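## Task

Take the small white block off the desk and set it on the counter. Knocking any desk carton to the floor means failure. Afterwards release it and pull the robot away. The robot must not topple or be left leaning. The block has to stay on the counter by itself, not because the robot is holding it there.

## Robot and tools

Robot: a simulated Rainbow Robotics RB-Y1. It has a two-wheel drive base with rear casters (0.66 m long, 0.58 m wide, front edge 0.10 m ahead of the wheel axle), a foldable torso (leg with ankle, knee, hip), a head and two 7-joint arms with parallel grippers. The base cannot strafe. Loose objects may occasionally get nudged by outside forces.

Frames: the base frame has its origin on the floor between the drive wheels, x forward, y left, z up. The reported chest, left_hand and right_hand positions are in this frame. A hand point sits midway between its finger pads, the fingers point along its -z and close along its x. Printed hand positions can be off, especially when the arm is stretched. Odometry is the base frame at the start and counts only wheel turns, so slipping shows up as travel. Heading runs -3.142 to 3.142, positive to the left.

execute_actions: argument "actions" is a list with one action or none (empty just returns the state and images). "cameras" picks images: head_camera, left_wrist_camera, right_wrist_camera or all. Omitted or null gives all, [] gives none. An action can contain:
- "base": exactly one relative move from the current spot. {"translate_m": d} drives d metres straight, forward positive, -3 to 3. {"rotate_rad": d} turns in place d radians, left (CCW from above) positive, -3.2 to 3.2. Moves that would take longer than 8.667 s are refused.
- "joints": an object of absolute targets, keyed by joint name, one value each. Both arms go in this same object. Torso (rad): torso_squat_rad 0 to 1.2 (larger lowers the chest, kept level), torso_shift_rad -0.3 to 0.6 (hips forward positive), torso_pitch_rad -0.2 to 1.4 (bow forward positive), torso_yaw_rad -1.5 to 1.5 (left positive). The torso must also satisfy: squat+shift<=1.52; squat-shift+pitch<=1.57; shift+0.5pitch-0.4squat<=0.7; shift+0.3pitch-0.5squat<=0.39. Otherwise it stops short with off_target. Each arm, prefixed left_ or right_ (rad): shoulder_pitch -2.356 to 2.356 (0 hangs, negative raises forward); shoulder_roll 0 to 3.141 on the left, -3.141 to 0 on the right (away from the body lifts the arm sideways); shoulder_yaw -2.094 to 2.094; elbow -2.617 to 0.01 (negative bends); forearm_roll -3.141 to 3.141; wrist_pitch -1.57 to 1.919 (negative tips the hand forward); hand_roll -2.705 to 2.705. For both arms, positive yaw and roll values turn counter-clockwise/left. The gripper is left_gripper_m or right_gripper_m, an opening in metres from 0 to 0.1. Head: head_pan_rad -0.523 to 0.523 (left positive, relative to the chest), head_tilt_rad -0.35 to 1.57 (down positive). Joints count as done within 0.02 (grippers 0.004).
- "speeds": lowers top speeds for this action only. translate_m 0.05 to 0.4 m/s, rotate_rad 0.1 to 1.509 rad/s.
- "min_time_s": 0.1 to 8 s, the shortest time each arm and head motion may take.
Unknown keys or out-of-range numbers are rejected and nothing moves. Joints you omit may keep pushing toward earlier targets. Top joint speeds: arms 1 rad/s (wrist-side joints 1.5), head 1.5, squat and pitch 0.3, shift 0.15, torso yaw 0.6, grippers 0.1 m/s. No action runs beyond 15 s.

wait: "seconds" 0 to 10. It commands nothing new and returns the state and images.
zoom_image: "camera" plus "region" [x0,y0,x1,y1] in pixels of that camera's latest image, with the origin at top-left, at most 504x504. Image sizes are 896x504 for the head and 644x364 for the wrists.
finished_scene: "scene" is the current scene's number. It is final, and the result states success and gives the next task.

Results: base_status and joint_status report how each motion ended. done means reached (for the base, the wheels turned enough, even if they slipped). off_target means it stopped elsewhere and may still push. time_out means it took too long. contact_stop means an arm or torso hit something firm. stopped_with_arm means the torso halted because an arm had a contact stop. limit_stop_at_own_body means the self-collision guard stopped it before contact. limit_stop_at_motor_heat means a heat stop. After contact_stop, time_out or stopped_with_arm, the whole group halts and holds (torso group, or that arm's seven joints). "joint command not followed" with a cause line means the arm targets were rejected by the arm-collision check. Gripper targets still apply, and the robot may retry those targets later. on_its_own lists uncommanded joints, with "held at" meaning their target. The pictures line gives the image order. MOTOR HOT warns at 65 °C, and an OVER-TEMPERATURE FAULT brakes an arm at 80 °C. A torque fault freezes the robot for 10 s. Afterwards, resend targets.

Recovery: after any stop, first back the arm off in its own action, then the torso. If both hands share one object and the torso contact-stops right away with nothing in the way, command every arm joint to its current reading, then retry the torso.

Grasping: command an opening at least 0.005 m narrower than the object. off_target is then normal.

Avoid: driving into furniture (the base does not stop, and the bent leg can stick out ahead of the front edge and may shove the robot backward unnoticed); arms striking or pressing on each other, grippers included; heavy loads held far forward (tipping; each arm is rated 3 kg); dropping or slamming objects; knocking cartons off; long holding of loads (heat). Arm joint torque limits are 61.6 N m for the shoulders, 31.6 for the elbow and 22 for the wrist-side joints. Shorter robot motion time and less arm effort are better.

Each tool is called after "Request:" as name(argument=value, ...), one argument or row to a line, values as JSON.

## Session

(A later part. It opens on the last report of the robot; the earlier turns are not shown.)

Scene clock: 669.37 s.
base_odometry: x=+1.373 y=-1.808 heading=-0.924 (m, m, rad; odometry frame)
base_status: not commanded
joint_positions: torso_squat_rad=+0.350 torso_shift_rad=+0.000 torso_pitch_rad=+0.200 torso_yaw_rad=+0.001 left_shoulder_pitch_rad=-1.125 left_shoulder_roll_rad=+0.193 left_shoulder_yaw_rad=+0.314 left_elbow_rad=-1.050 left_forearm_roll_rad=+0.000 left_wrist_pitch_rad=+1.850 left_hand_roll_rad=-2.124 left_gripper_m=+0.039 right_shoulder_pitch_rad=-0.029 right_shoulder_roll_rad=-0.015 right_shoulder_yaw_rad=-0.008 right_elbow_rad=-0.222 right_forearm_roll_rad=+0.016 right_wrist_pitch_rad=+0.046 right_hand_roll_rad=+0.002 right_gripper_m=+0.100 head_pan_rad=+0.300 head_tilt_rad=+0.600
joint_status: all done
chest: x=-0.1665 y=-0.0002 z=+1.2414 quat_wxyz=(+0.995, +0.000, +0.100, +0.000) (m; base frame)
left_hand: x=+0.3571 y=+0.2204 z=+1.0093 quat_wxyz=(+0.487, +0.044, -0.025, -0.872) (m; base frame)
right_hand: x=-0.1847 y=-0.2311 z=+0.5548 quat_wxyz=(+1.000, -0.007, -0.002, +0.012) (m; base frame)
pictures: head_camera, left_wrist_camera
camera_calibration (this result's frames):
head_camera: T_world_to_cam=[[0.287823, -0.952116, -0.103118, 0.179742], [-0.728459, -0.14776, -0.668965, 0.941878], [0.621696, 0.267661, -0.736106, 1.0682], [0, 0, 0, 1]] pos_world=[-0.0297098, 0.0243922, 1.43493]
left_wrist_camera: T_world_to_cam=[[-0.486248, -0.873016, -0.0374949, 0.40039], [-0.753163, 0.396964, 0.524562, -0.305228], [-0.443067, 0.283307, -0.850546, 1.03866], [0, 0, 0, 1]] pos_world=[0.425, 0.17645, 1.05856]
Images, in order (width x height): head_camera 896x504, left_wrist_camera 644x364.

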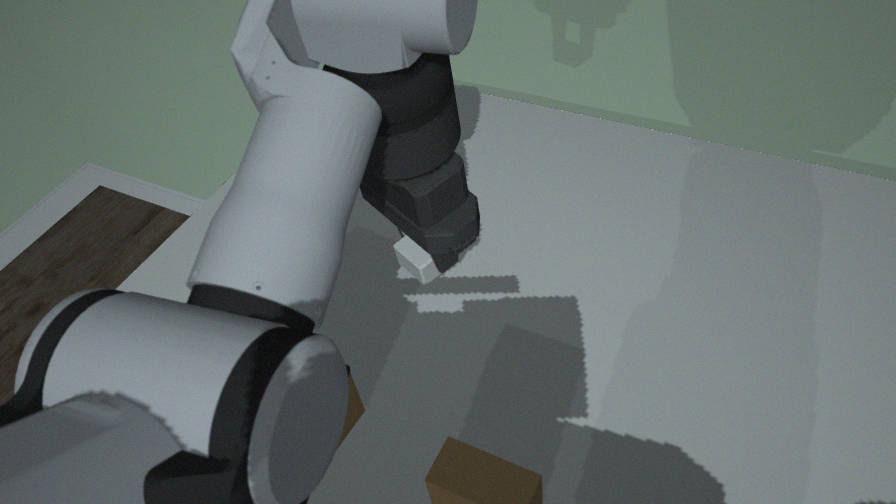

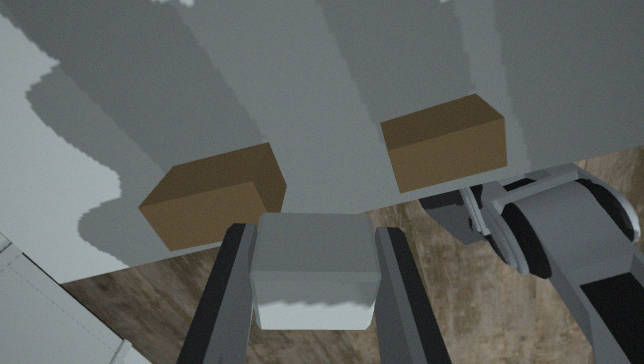

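The block is up and still held, and cartons A and B are undisturbed. I'm backing away from the desk and looking left for the counter.

Request:
execute_actions(
  actions=[
    {"base": {"translate_m": -0.5}, "joints": {"head_pan_rad": 0.52, "head_tilt_rad": -0.1}},
  ],
  cameras=["head_camera"],
)

Scene clock: 676.20 s.
base_odometry: x=+1.071 y=-1.409 heading=-0.926 (m, m, rad; odometry frame)
base_status: done
joint_positions: torso_squat_rad=+0.350 torso_shift_rad=+0.000 torso_pitch_rad=+0.200 torso_yaw_rad=+0.001 left_shoulder_pitch_rad=-1.125 left_shoulder_roll_rad=+0.193 left_shoulder_yaw_rad=+0.314 left_elbow_rad=-1.050 left_forearm_roll_rad=+0.000 left_wrist_pitch_rad=+1.850 left_hand_roll_rad=-2.124 left_gripper_m=+0.039 right_shoulder_pitch_rad=-0.029 right_shoulder_roll_rad=-0.015 right_shoulder_yaw_rad=-0.008 right_elbow_rad=-0.222 right_forearm_roll_rad=+0.016 right_wrist_pitch_rad=+0.046 right_hand_roll_rad=+0.002 right_gripper_m=+0.100 head_pan_rad=+0.520 head_tilt_rad=-0.100
joint_status: all done
chest: x=-0.1665 y=-0.0002 z=+1.2414 quat_wxyz=(+0.995, +0.000, +0.100, +0.000) (m; base frame)
left_hand: x=+0.3571 y=+0.2202 z=+1.0095 quat_wxyz=(+0.487, +0.044, -0.025, -0.872) (m; base frame)
right_hand: x=-0.1846 y=-0.2311 z=+0.5548 quat_wxyz=(+1.000, -0.007, -0.002, +0.012) (m; base frame)
pictures: head_camera
camera_calibration (this result's frames):
head_camera: T_world_to_cam=[[0.509811, -0.849923, -0.133133, 0.246179], [-0.164271, 0.0557313, -0.98484, 1.45392], [0.844457, 0.523952, -0.111205, 0.19625], [0, 0, 0, 1]] pos_world=[-0.0523932, 0.0253788, 1.48648]
Images, in order (width x height): head_camera 896x504.

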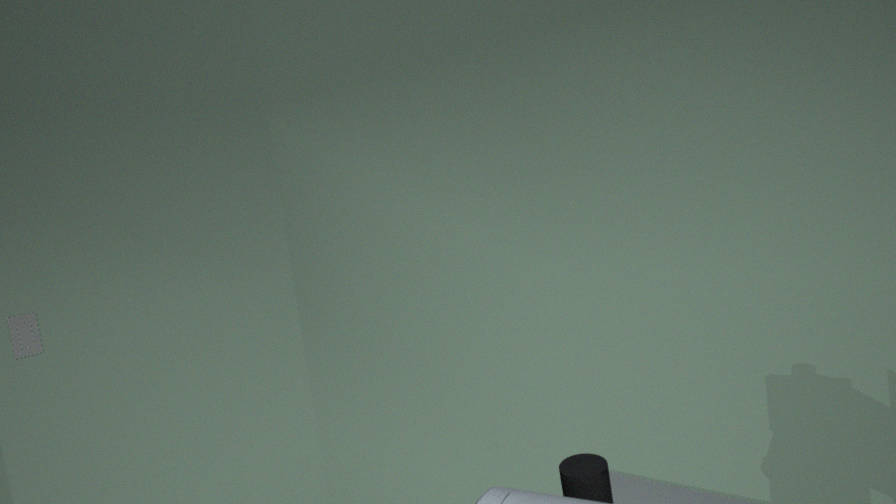

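There are only walls on that side. The counter is probably on the opposite side of the room, so I'm turning left about 2.95 rad to face away from the desk wall.

Request:
execute_actions(
  actions=[
    {"base": {"rotate_rad": 2.95}, "joints": {"head_pan_rad": 0.0, "head_tilt_rad": 0.05}},
  ],
  cameras=["head_camera"],
)

Scene clock: 692.50 s.
base_odometry: x=+1.071 y=-1.409 heading=+2.024 (m, m, rad; odometry frame)
base_status: done
joint_positions: torso_squat_rad=+0.350 torso_shift_rad=+0.000 torso_pitch_rad=+0.200 torso_yaw_rad=+0.001 left_shoulder_pitch_rad=-1.125 left_shoulder_roll_rad=+0.193 left_shoulder_yaw_rad=+0.314 left_elbow_rad=-1.050 left_forearm_roll_rad=+0.000 left_wrist_pitch_rad=+1.850 left_hand_roll_rad=-2.124 left_gripper_m=+0.039 right_shoulder_pitch_rad=-0.029 right_shoulder_roll_rad=-0.015 right_shoulder_yaw_rad=-0.008 right_elbow_rad=-0.222 right_forearm_roll_rad=+0.016 right_wrist_pitch_rad=+0.046 right_hand_roll_rad=+0.002 right_gripper_m=+0.100 head_pan_rad=+0.000 head_tilt_rad=+0.050
joint_status: all done
chest: x=-0.1665 y=-0.0002 z=+1.2414 quat_wxyz=(+0.995, +0.000, +0.100, +0.000) (m; base frame)
left_hand: x=+0.3571 y=+0.2202 z=+1.0095 quat_wxyz=(+0.487, +0.044, -0.025, -0.872) (m; base frame)
right_hand: x=-0.1846 y=-0.2312 z=+0.5548 quat_wxyz=(+1.000, -0.007, -0.002, +0.012) (m; base frame)
pictures: head_camera
camera_calibration (this result's frames):
head_camera: T_world_to_cam=[[0.0222718, -0.998986, -0.0391332, 0.0601269], [-0.28786, 0.0310774, -0.957168, 1.40125], [0.957413, 0.0325827, -0.286876, 0.459781], [0, 0, 0, 1]] pos_world=[-0.0381769, 0.00153789, 1.47548]
Images, in order (width x height): head_camera 896x504.

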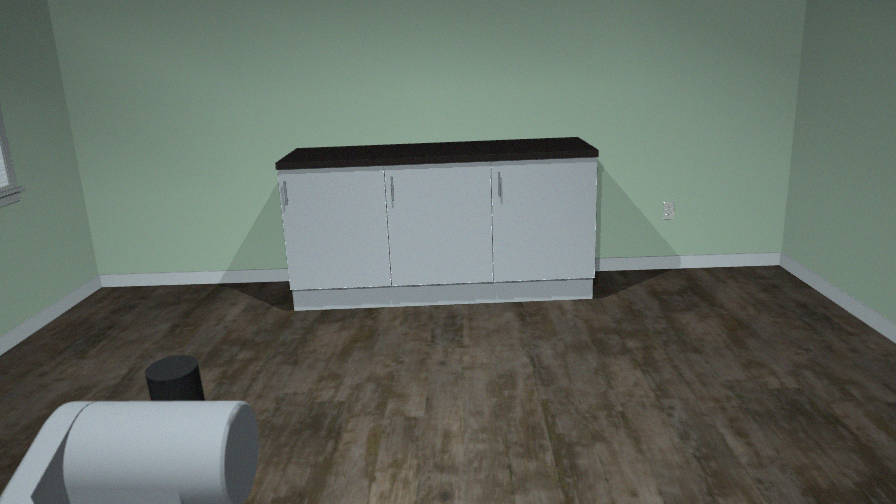

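The counter is straight ahead. I'm zooming in to measure how far away it is.

Request:
zoom_image(
  camera="head_camera",
  region=[260, 120, 620, 330],
)

Region (260, 120, 620, 330) of head_camera's 896x504 image, scaled by 1.400, with more detail than that image has; it fills the top 294 rows of this view, and the rest is white.

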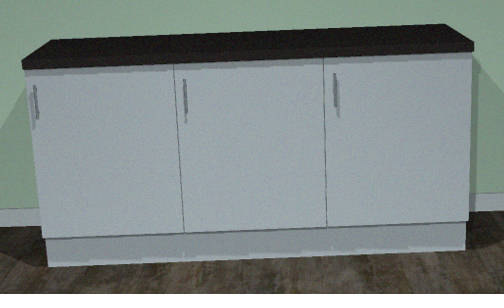

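The counter's front edge is about 3.75 m ahead, roughly square to my heading, and my hand line falls well inside its width. The first leg is a 2.75 m drive, and I'll re-measure after it.

Request:
execute_actions(
  actions=[
    {"base": {"translate_m": 2.75}, "joints": {"head_tilt_rad": 0.35}},
  ],
  cameras=["head_camera"],
)

Scene clock: 729.27 s.
base_odometry: x=-0.133 y=+1.063 heading=+2.024 (m, m, rad; odometry frame)
base_status: done
joint_positions: torso_squat_rad=+0.350 torso_shift_rad=+0.000 torso_pitch_rad=+0.200 torso_yaw_rad=+0.001 left_shoulder_pitch_rad=-1.125 left_shoulder_roll_rad=+0.193 left_shoulder_yaw_rad=+0.314 left_elbow_rad=-1.050 left_forearm_roll_rad=+0.000 left_wrist_pitch_rad=+1.850 left_hand_roll_rad=-2.124 left_gripper_m=+0.039 right_shoulder_pitch_rad=-0.029 right_shoulder_roll_rad=-0.015 right_shoulder_yaw_rad=-0.008 right_elbow_rad=-0.222 right_forearm_roll_rad=+0.016 right_wrist_pitch_rad=+0.046 right_hand_roll_rad=+0.002 right_gripper_m=+0.100 head_pan_rad=+0.000 head_tilt_rad=+0.350
joint_status: all done
chest: x=-0.1665 y=-0.0002 z=+1.2414 quat_wxyz=(+0.995, +0.000, +0.100, +0.000) (m; base frame)
left_hand: x=+0.3572 y=+0.2202 z=+1.0094 quat_wxyz=(+0.487, +0.044, -0.025, -0.872) (m; base frame)
right_hand: x=-0.1846 y=-0.2312 z=+0.5548 quat_wxyz=(+1.000, -0.007, -0.002, +0.012) (m; base frame)
pictures: head_camera
camera_calibration (this result's frames):
head_camera: T_world_to_cam=[[0.00983301, -0.998997, -0.0436893, 0.0653455], [-0.558013, 0.0307738, -0.829262, 1.18957], [0.829774, 0.0325333, -0.55715, 0.833565], [0, 0, 0, 1]] pos_world=[-0.02852, 0.00155377, 1.45374]
Images, in order (width x height): head_camera 896x504.

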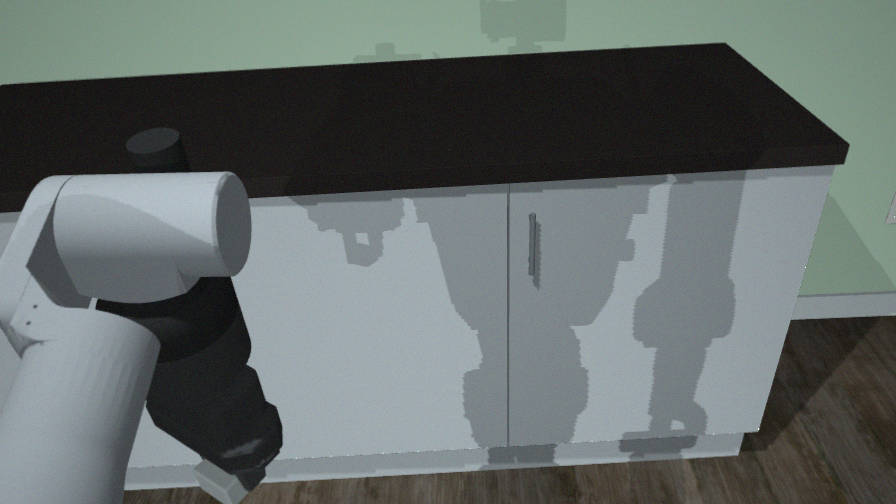

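Request:
zoom_image(
  camera="head_camera",
  region=[250, 40, 650, 240],
)

Request:
zoom_image(
  camera="head_camera",
  region=[280, 380, 780, 504],
)

Region (250, 40, 650, 240) of head_camera's 896x504 image, scaled by 1.260, with more detail than that image has.

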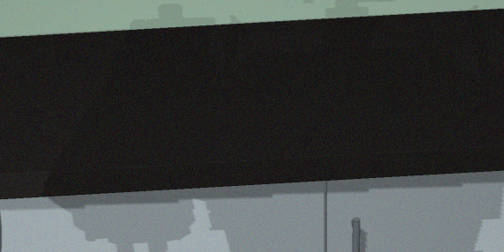

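Region (280, 380, 780, 504) of head_camera's 896x504 image, scaled by 1.008, with more detail than that image has; it fills the top 125 rows of this view, and the rest is white.

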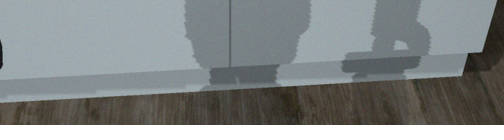

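The geometry matches scene 1's counter:
- **Top height:** about 0.90 m.
- **Depth:** about 0.6 m.
- **Front edge:** about 1.06 m ahead.

The block clears the top by about 6.5 cm in this pose. Driving 0.88 m should put the hand about 0.18 m past the front edge.

Request:
execute_actions(
  actions=[
    {"base": {"translate_m": 0.88}, "joints": {"head_tilt_rad": 0.8, "head_pan_rad": 0.35}},
  ],
  cameras=["head_camera", "left_wrist_camera"],
)

Scene clock: 767.83 s.
base_odometry: x=-0.519 y=+1.854 heading=+2.025 (m, m, rad; odometry frame)
base_status: done
joint_positions: torso_squat_rad=+0.350 torso_shift_rad=+0.000 torso_pitch_rad=+0.200 torso_yaw_rad=+0.001 left_shoulder_pitch_rad=-1.125 left_shoulder_roll_rad=+0.193 left_shoulder_yaw_rad=+0.314 left_elbow_rad=-1.050 left_forearm_roll_rad=+0.000 left_wrist_pitch_rad=+1.850 left_hand_roll_rad=-2.124 left_gripper_m=+0.039 right_shoulder_pitch_rad=-0.029 right_shoulder_roll_rad=-0.015 right_shoulder_yaw_rad=-0.008 right_elbow_rad=-0.222 right_forearm_roll_rad=+0.016 right_wrist_pitch_rad=+0.046 right_hand_roll_rad=+0.002 right_gripper_m=+0.100 head_pan_rad=+0.350 head_tilt_rad=+0.800
joint_status: all done
chest: x=-0.1665 y=-0.0002 z=+1.2414 quat_wxyz=(+0.995, +0.000, +0.100, +0.000) (m; base frame)
left_hand: x=+0.3572 y=+0.2202 z=+1.0095 quat_wxyz=(+0.487, +0.044, -0.025, -0.872) (m; base frame)
right_hand: x=-0.1846 y=-0.2312 z=+0.5548 quat_wxyz=(+1.000, -0.007, -0.002, +0.012) (m; base frame)
pictures: head_camera, left_wrist_camera
camera_calibration (this result's frames):
head_camera: T_world_to_cam=[[0.325794, -0.938873, -0.11125, 0.195406], [-0.829059, -0.227145, -0.510946, 0.704829], [0.454444, 0.258696, -0.852383, 1.21724], [0, 0, 0, 1]] pos_world=[-0.0324863, 0.0286639, 1.41943]
left_wrist_camera: T_world_to_cam=[[-0.486441, -0.872906, -0.0375532, 0.400418], [-0.75321, 0.397181, 0.52433, -0.304992], [-0.442776, 0.283341, -0.850686, 1.03888], [0, 0, 0, 1]] pos_world=[0.425046, 0.176308, 1.05871]
Images, in order (width x height): head_camera 896x504, left_wrist_camera 644x364.

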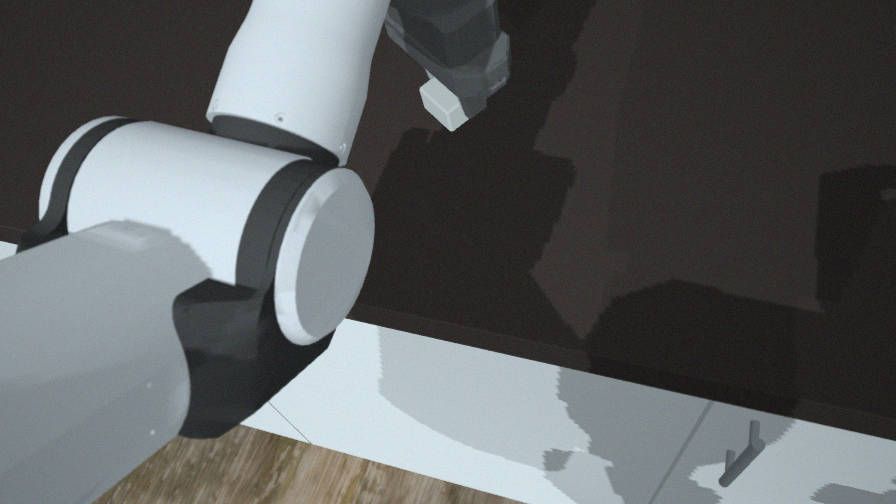

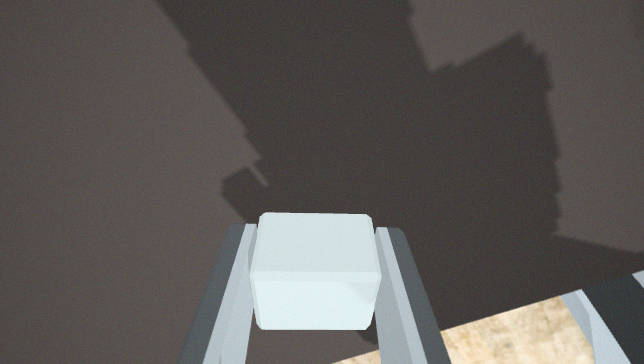

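Request:
execute_actions(
  actions=[],
)

Scene clock: 782.13 s.
base_odometry: x=-0.519 y=+1.854 heading=+2.025 (m, m, rad; odometry frame)
base_status: done
joint_positions: torso_squat_rad=+0.350 torso_shift_rad=+0.000 torso_pitch_rad=+0.200 torso_yaw_rad=+0.001 left_shoulder_pitch_rad=-1.125 left_shoulder_roll_rad=+0.193 left_shoulder_yaw_rad=+0.314 left_elbow_rad=-1.050 left_forearm_roll_rad=+0.000 left_wrist_pitch_rad=+1.850 left_hand_roll_rad=-2.124 left_gripper_m=+0.039 right_shoulder_pitch_rad=-0.029 right_shoulder_roll_rad=-0.015 right_shoulder_yaw_rad=-0.008 right_elbow_rad=-0.222 right_forearm_roll_rad=+0.016 right_wrist_pitch_rad=+0.046 right_hand_roll_rad=+0.002 right_gripper_m=+0.100 head_pan_rad=+0.350 head_tilt_rad=+0.800
joint_status: all done
chest: x=-0.1665 y=-0.0002 z=+1.2414 quat_wxyz=(+0.995, +0.000, +0.100, +0.000) (m; base frame)
left_hand: x=+0.3572 y=+0.2202 z=+1.0095 quat_wxyz=(+0.487, +0.044, -0.025, -0.872) (m; base frame)
right_hand: x=-0.1846 y=-0.2312 z=+0.5548 quat_wxyz=(+1.000, -0.007, -0.002, +0.012) (m; base frame)
pictures: head_camera, left_wrist_camera, right_wrist_camera
camera_calibration (this result's frames):
head_camera: T_world_to_cam=[[0.325794, -0.938873, -0.11125, 0.195407], [-0.829059, -0.227145, -0.510946, 0.704829], [0.454443, 0.258696, -0.852384, 1.21724], [0, 0, 0, 1]] pos_world=[-0.0324862, 0.0286637, 1.41943]
left_wrist_camera: T_world_to_cam=[[-0.486441, -0.872906, -0.0375533, 0.400418], [-0.75321, 0.397181, 0.524331, -0.304992], [-0.442776, 0.283341, -0.850686, 1.03888], [0, 0, 0, 1]] pos_world=[0.425046, 0.176308, 1.05871]
right_wrist_camera: T_world_to_cam=[[-0.999129, -0.0390631, 0.014692, -0.203623], [-0.0196199, 0.750342, 0.660759, -0.168488], [-0.0368354, 0.659895, -0.750454, 0.651309], [0, 0, 0, 1]] pos_world=[-0.18276, -0.311327, 0.603099]
Images, in order (width x height): head_camera 896x504, left_wrist_camera 644x364, right_wrist_camera 644x364.

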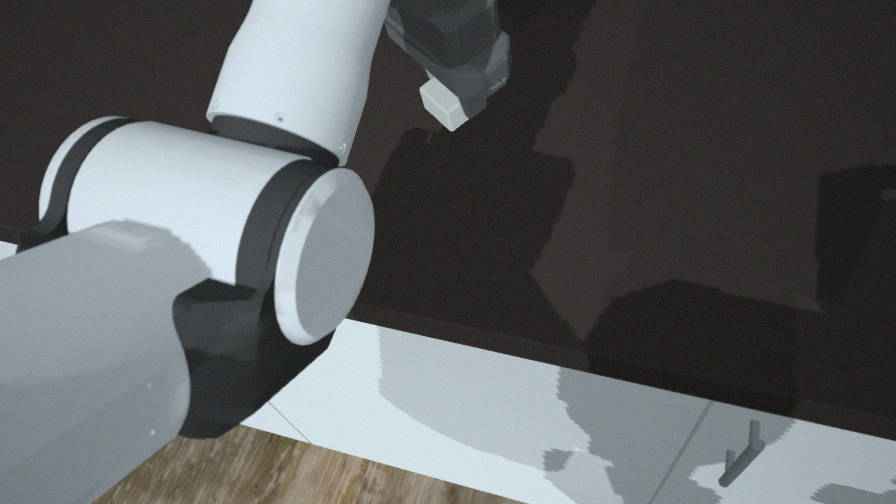

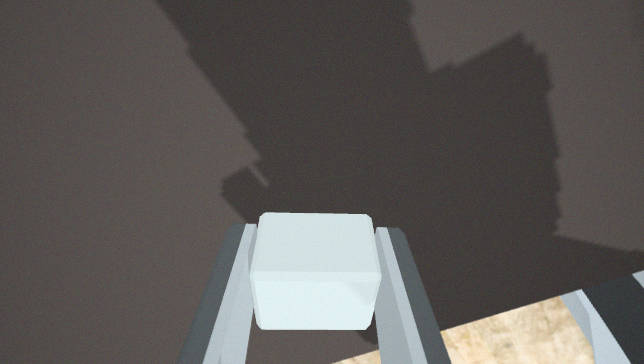

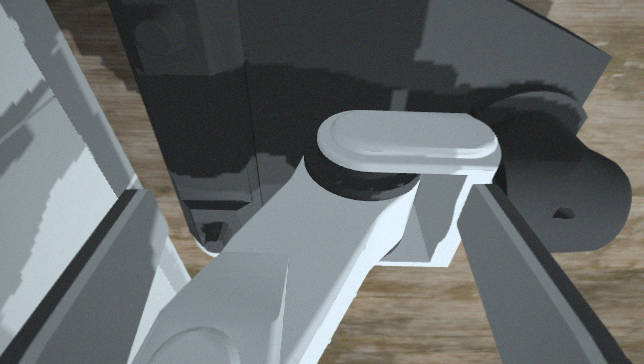

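Block is still held over the countertop, so I'll lower it onto the counter now.

Request:
execute_actions(
  actions=[
    {"joints": {"torso_pitch_rad": 0.30, "left_gripper_m": 0.025}},
  ],
  cameras=["head_camera", "left_wrist_camera"],
)

Scene clock: 786.87 s.
base_odometry: x=-0.519 y=+1.854 heading=+2.025 (m, m, rad; odometry frame)
base_status: not commanded
joint_positions: torso_squat_rad=+0.350 torso_shift_rad=+0.000 torso_pitch_rad=+0.300 torso_yaw_rad=+0.001 left_shoulder_pitch_rad=-1.126 left_shoulder_roll_rad=+0.193 left_shoulder_yaw_rad=+0.314 left_elbow_rad=-1.050 left_forearm_roll_rad=+0.000 left_wrist_pitch_rad=+1.850 left_hand_roll_rad=-2.124 left_gripper_m=+0.039 right_shoulder_pitch_rad=-0.029 right_shoulder_roll_rad=-0.015 right_shoulder_yaw_rad=-0.008 right_elbow_rad=-0.222 right_forearm_roll_rad=+0.016 right_wrist_pitch_rad=+0.046 right_hand_roll_rad=+0.002 right_gripper_m=+0.100 head_pan_rad=+0.350 head_tilt_rad=+0.800
joint_status: left_gripper_m off_target (ended at +0.039, target +0.025); the others done
chest: x=-0.1366 y=-0.0002 z=+1.2337 quat_wxyz=(+0.989, +0.000, +0.149, +0.000) (m; base frame)
left_hand: x=+0.3616 y=+0.2201 z=+0.9511 quat_wxyz=(+0.488, +0.001, -0.001, -0.873) (m; base frame)
right_hand: x=-0.2230 y=-0.2312 z=+0.5524 quat_wxyz=(+0.999, -0.007, +0.048, +0.012) (m; base frame)
pictures: head_camera, left_wrist_camera
camera_calibration (this result's frames):
head_camera: T_world_to_cam=[[0.313116, -0.938863, -0.143158, 0.222453], [-0.875836, -0.22717, -0.425799, 0.61428], [0.367246, 0.258708, -0.893421, 1.23587], [0, 0, 0, 1]] pos_world=[0.0144868, 0.0286702, 1.39756]
left_wrist_camera: T_world_to_cam=[[-0.487886, -0.872841, 0.0107527, 0.354875], [-0.697628, 0.397293, 0.596217, -0.359553], [-0.524674, 0.283384, -0.802752, 0.975249], [0, 0, 0, 1]] pos_world=[0.433993, 0.176228, 0.993438]
Images, in order (width x height): head_camera 896x504, left_wrist_camera 644x364.

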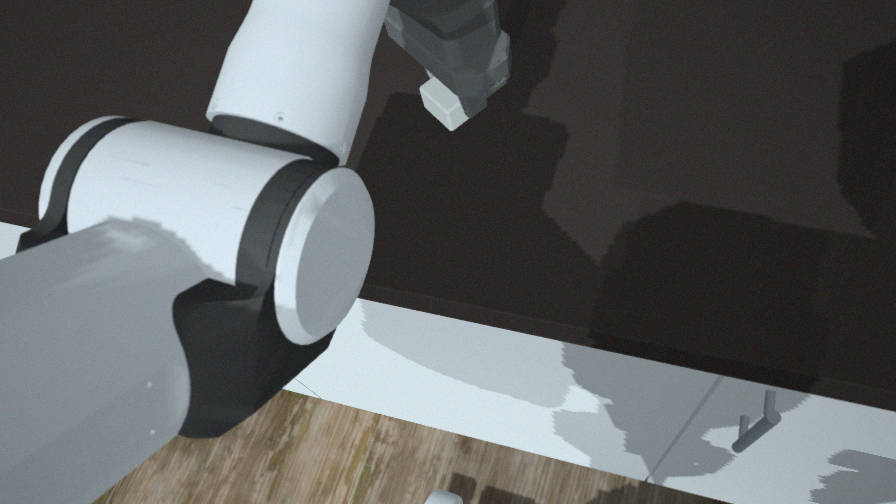

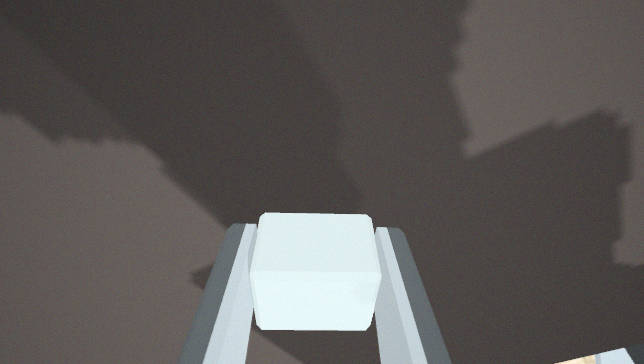

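The pad is at z = 0.951 with the hand vertical, the same height that worked in scene 1. I'll zoom in to check the gap under the block before I let go.

Request:
zoom_image(
  camera="head_camera",
  region=[380, 40, 540, 180],
)

Region (380, 40, 540, 180) of head_camera's 896x504 image, scaled by 3.150, with more detail than that image has; it fills the top 441 rows of this view, and the rest is white.

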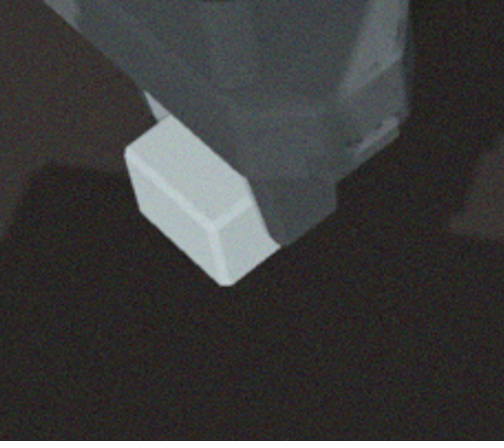

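The block is within a few millimetres of the countertop, so I'll open the gripper.

Request:
execute_actions(
  actions=[
    {"joints": {"left_gripper_m": 0.1}},
  ],
  cameras=["head_camera", "left_wrist_camera"],
)

Scene clock: 807.73 s.
base_odometry: x=-0.519 y=+1.854 heading=+2.025 (m, m, rad; odometry frame)
base_status: not commanded
joint_positions: torso_squat_rad=+0.350 torso_shift_rad=+0.000 torso_pitch_rad=+0.300 torso_yaw_rad=+0.001 left_shoulder_pitch_rad=-1.126 left_shoulder_roll_rad=+0.193 left_shoulder_yaw_rad=+0.314 left_elbow_rad=-1.050 left_forearm_roll_rad=+0.000 left_wrist_pitch_rad=+1.850 left_hand_roll_rad=-2.124 left_gripper_m=+0.100 right_shoulder_pitch_rad=-0.029 right_shoulder_roll_rad=-0.015 right_shoulder_yaw_rad=-0.008 right_elbow_rad=-0.222 right_forearm_roll_rad=+0.016 right_wrist_pitch_rad=+0.046 right_hand_roll_rad=+0.002 right_gripper_m=+0.100 head_pan_rad=+0.350 head_tilt_rad=+0.800
joint_status: all done
chest: x=-0.1366 y=-0.0002 z=+1.2337 quat_wxyz=(+0.989, +0.000, +0.149, +0.000) (m; base frame)
left_hand: x=+0.3615 y=+0.2202 z=+0.9510 quat_wxyz=(+0.488, +0.001, +0.000, -0.873) (m; base frame)
right_hand: x=-0.2230 y=-0.2312 z=+0.5524 quat_wxyz=(+0.999, -0.007, +0.048, +0.012) (m; base frame)
pictures: head_camera, left_wrist_camera
camera_calibration (this result's frames):
head_camera: T_world_to_cam=[[0.313116, -0.938863, -0.14316, 0.222455], [-0.875838, -0.22717, -0.425794, 0.614275], [0.367241, 0.258708, -0.893423, 1.23587], [0, 0, 0, 1]] pos_world=[0.0144894, 0.0286703, 1.39756]
left_wrist_camera: T_world_to_cam=[[-0.487801, -0.872886, 0.0109536, 0.354647], [-0.697391, 0.397214, 0.596546, -0.359942], [-0.525068, 0.283356, -0.802504, 0.974932], [0, 0, 0, 1]] pos_world=[0.433882, 0.176287, 0.993224]
Images, in order (width x height): head_camera 896x504, left_wrist_camera 644x364.

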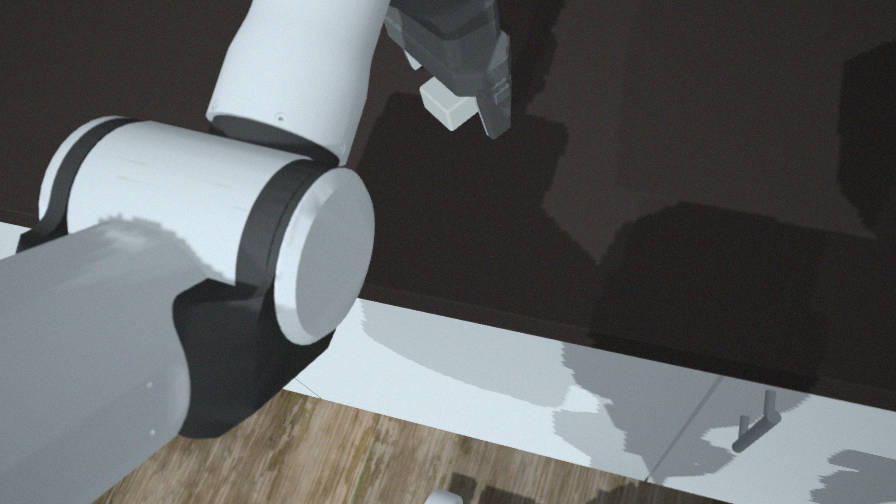

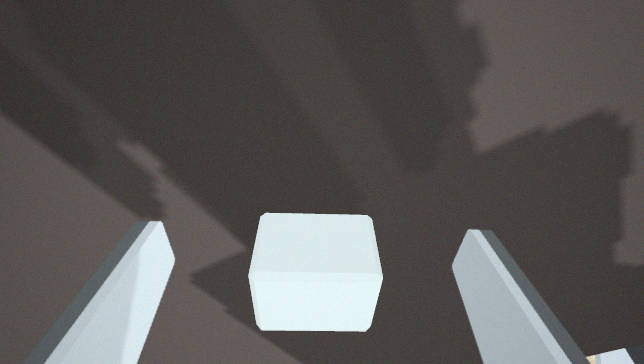

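The gripper is open, and the wrist image shows the block in the same place, so it's resting on the counter. I'll lift straight up first so the fingers clear the block before I back away.

Request:
execute_actions(
  actions=[
    {"joints": {"torso_pitch_rad": 0.15, "left_gripper_m": 0.1}},
  ],
  cameras=["left_wrist_camera"],
)

Scene clock: 817.60 s.
base_odometry: x=-0.519 y=+1.854 heading=+2.025 (m, m, rad; odometry frame)
base_status: not commanded
joint_positions: torso_squat_rad=+0.350 torso_shift_rad=+0.000 torso_pitch_rad=+0.150 torso_yaw_rad=+0.001 left_shoulder_pitch_rad=-1.125 left_shoulder_roll_rad=+0.193 left_shoulder_yaw_rad=+0.314 left_elbow_rad=-1.050 left_forearm_roll_rad=+0.000 left_wrist_pitch_rad=+1.850 left_hand_roll_rad=-2.124 left_gripper_m=+0.100 right_shoulder_pitch_rad=-0.029 right_shoulder_roll_rad=-0.015 right_shoulder_yaw_rad=-0.008 right_elbow_rad=-0.222 right_forearm_roll_rad=+0.016 right_wrist_pitch_rad=+0.046 right_hand_roll_rad=+0.002 right_gripper_m=+0.100 head_pan_rad=+0.350 head_tilt_rad=+0.800
joint_status: all done
chest: x=-0.1817 y=-0.0002 z=+1.2440 quat_wxyz=(+0.997, +0.000, +0.075, +0.000) (m; base frame)
left_hand: x=+0.3529 y=+0.2202 z=+1.0387 quat_wxyz=(+0.486, +0.066, -0.037, -0.871) (m; base frame)
right_hand: x=-0.1655 y=-0.2312 z=+0.5574 quat_wxyz=(+1.000, -0.008, -0.027, +0.012) (m; base frame)
pictures: left_wrist_camera
camera_calibration (this result's frames):
left_wrist_camera: T_world_to_cam=[[-0.483972, -0.872892, -0.0618841, 0.423805], [-0.77852, 0.397197, 0.485944, -0.274765], [-0.399597, 0.283361, -0.871796, 1.06852], [0, 0, 0, 1]] pos_world=[0.418178, 0.176294, 1.09128]
Images, in order (width x height): left_wrist_camera 644x364.

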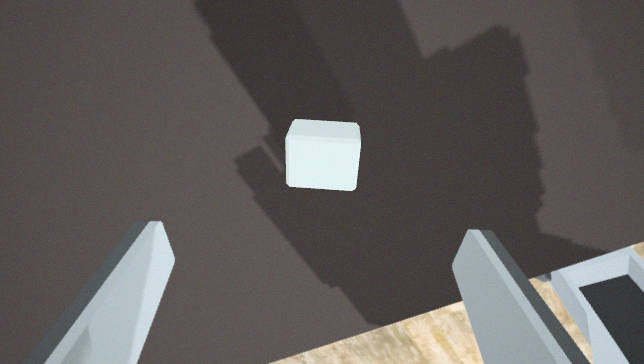

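The block stayed on the countertop and the hand is about 9 cm above it. Next I'll back away and point the head camera at the counter to check.

Request:
execute_actions(
  actions=[
    {"base": {"translate_m": -0.5}, "joints": {"head_pan_rad": 0.2, "head_tilt_rad": 0.6}},
  ],
  cameras=["head_camera"],
)

Scene clock: 824.77 s.
base_odometry: x=-0.300 y=+1.405 heading=+2.026 (m, m, rad; odometry frame)
base_status: done
joint_positions: torso_squat_rad=+0.350 torso_shift_rad=+0.000 torso_pitch_rad=+0.150 torso_yaw_rad=+0.001 left_shoulder_pitch_rad=-1.125 left_shoulder_roll_rad=+0.193 left_shoulder_yaw_rad=+0.314 left_elbow_rad=-1.050 left_forearm_roll_rad=+0.000 left_wrist_pitch_rad=+1.850 left_hand_roll_rad=-2.124 left_gripper_m=+0.100 right_shoulder_pitch_rad=-0.029 right_shoulder_roll_rad=-0.015 right_shoulder_yaw_rad=-0.008 right_elbow_rad=-0.222 right_forearm_roll_rad=+0.016 right_wrist_pitch_rad=+0.046 right_hand_roll_rad=+0.002 right_gripper_m=+0.100 head_pan_rad=+0.200 head_tilt_rad=+0.600
joint_status: all done
chest: x=-0.1818 y=-0.0002 z=+1.2440 quat_wxyz=(+0.997, +0.000, +0.075, +0.000) (m; base frame)
left_hand: x=+0.3529 y=+0.2202 z=+1.0387 quat_wxyz=(+0.486, +0.066, -0.037, -0.871) (m; base frame)
right_hand: x=-0.1655 y=-0.2312 z=+0.5574 quat_wxyz=(+1.000, -0.008, -0.027, +0.012) (m; base frame)
pictures: head_camera
camera_calibration (this result's frames):
head_camera: T_world_to_cam=[[0.197125, -0.977571, -0.0741388, 0.134011], [-0.705798, -0.0890223, -0.702798, 0.979001], [0.680435, 0.190866, -0.707516, 1.0543], [0, 0, 0, 1]] pos_world=[-0.0528224, 0.0169288, 1.44391]
Images, in order (width x height): head_camera 896x504.

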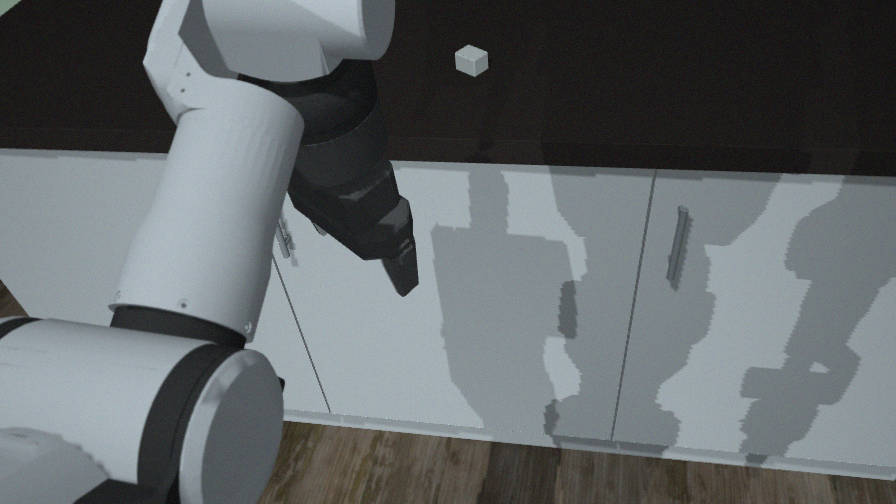

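The block is resting on the counter, well back from the front edge. The robot has let go, backed clear and is upright, so I'm ending scene 2.

Request:
finished_scene(
  scene=2,
)

The scene is finished: the task was done.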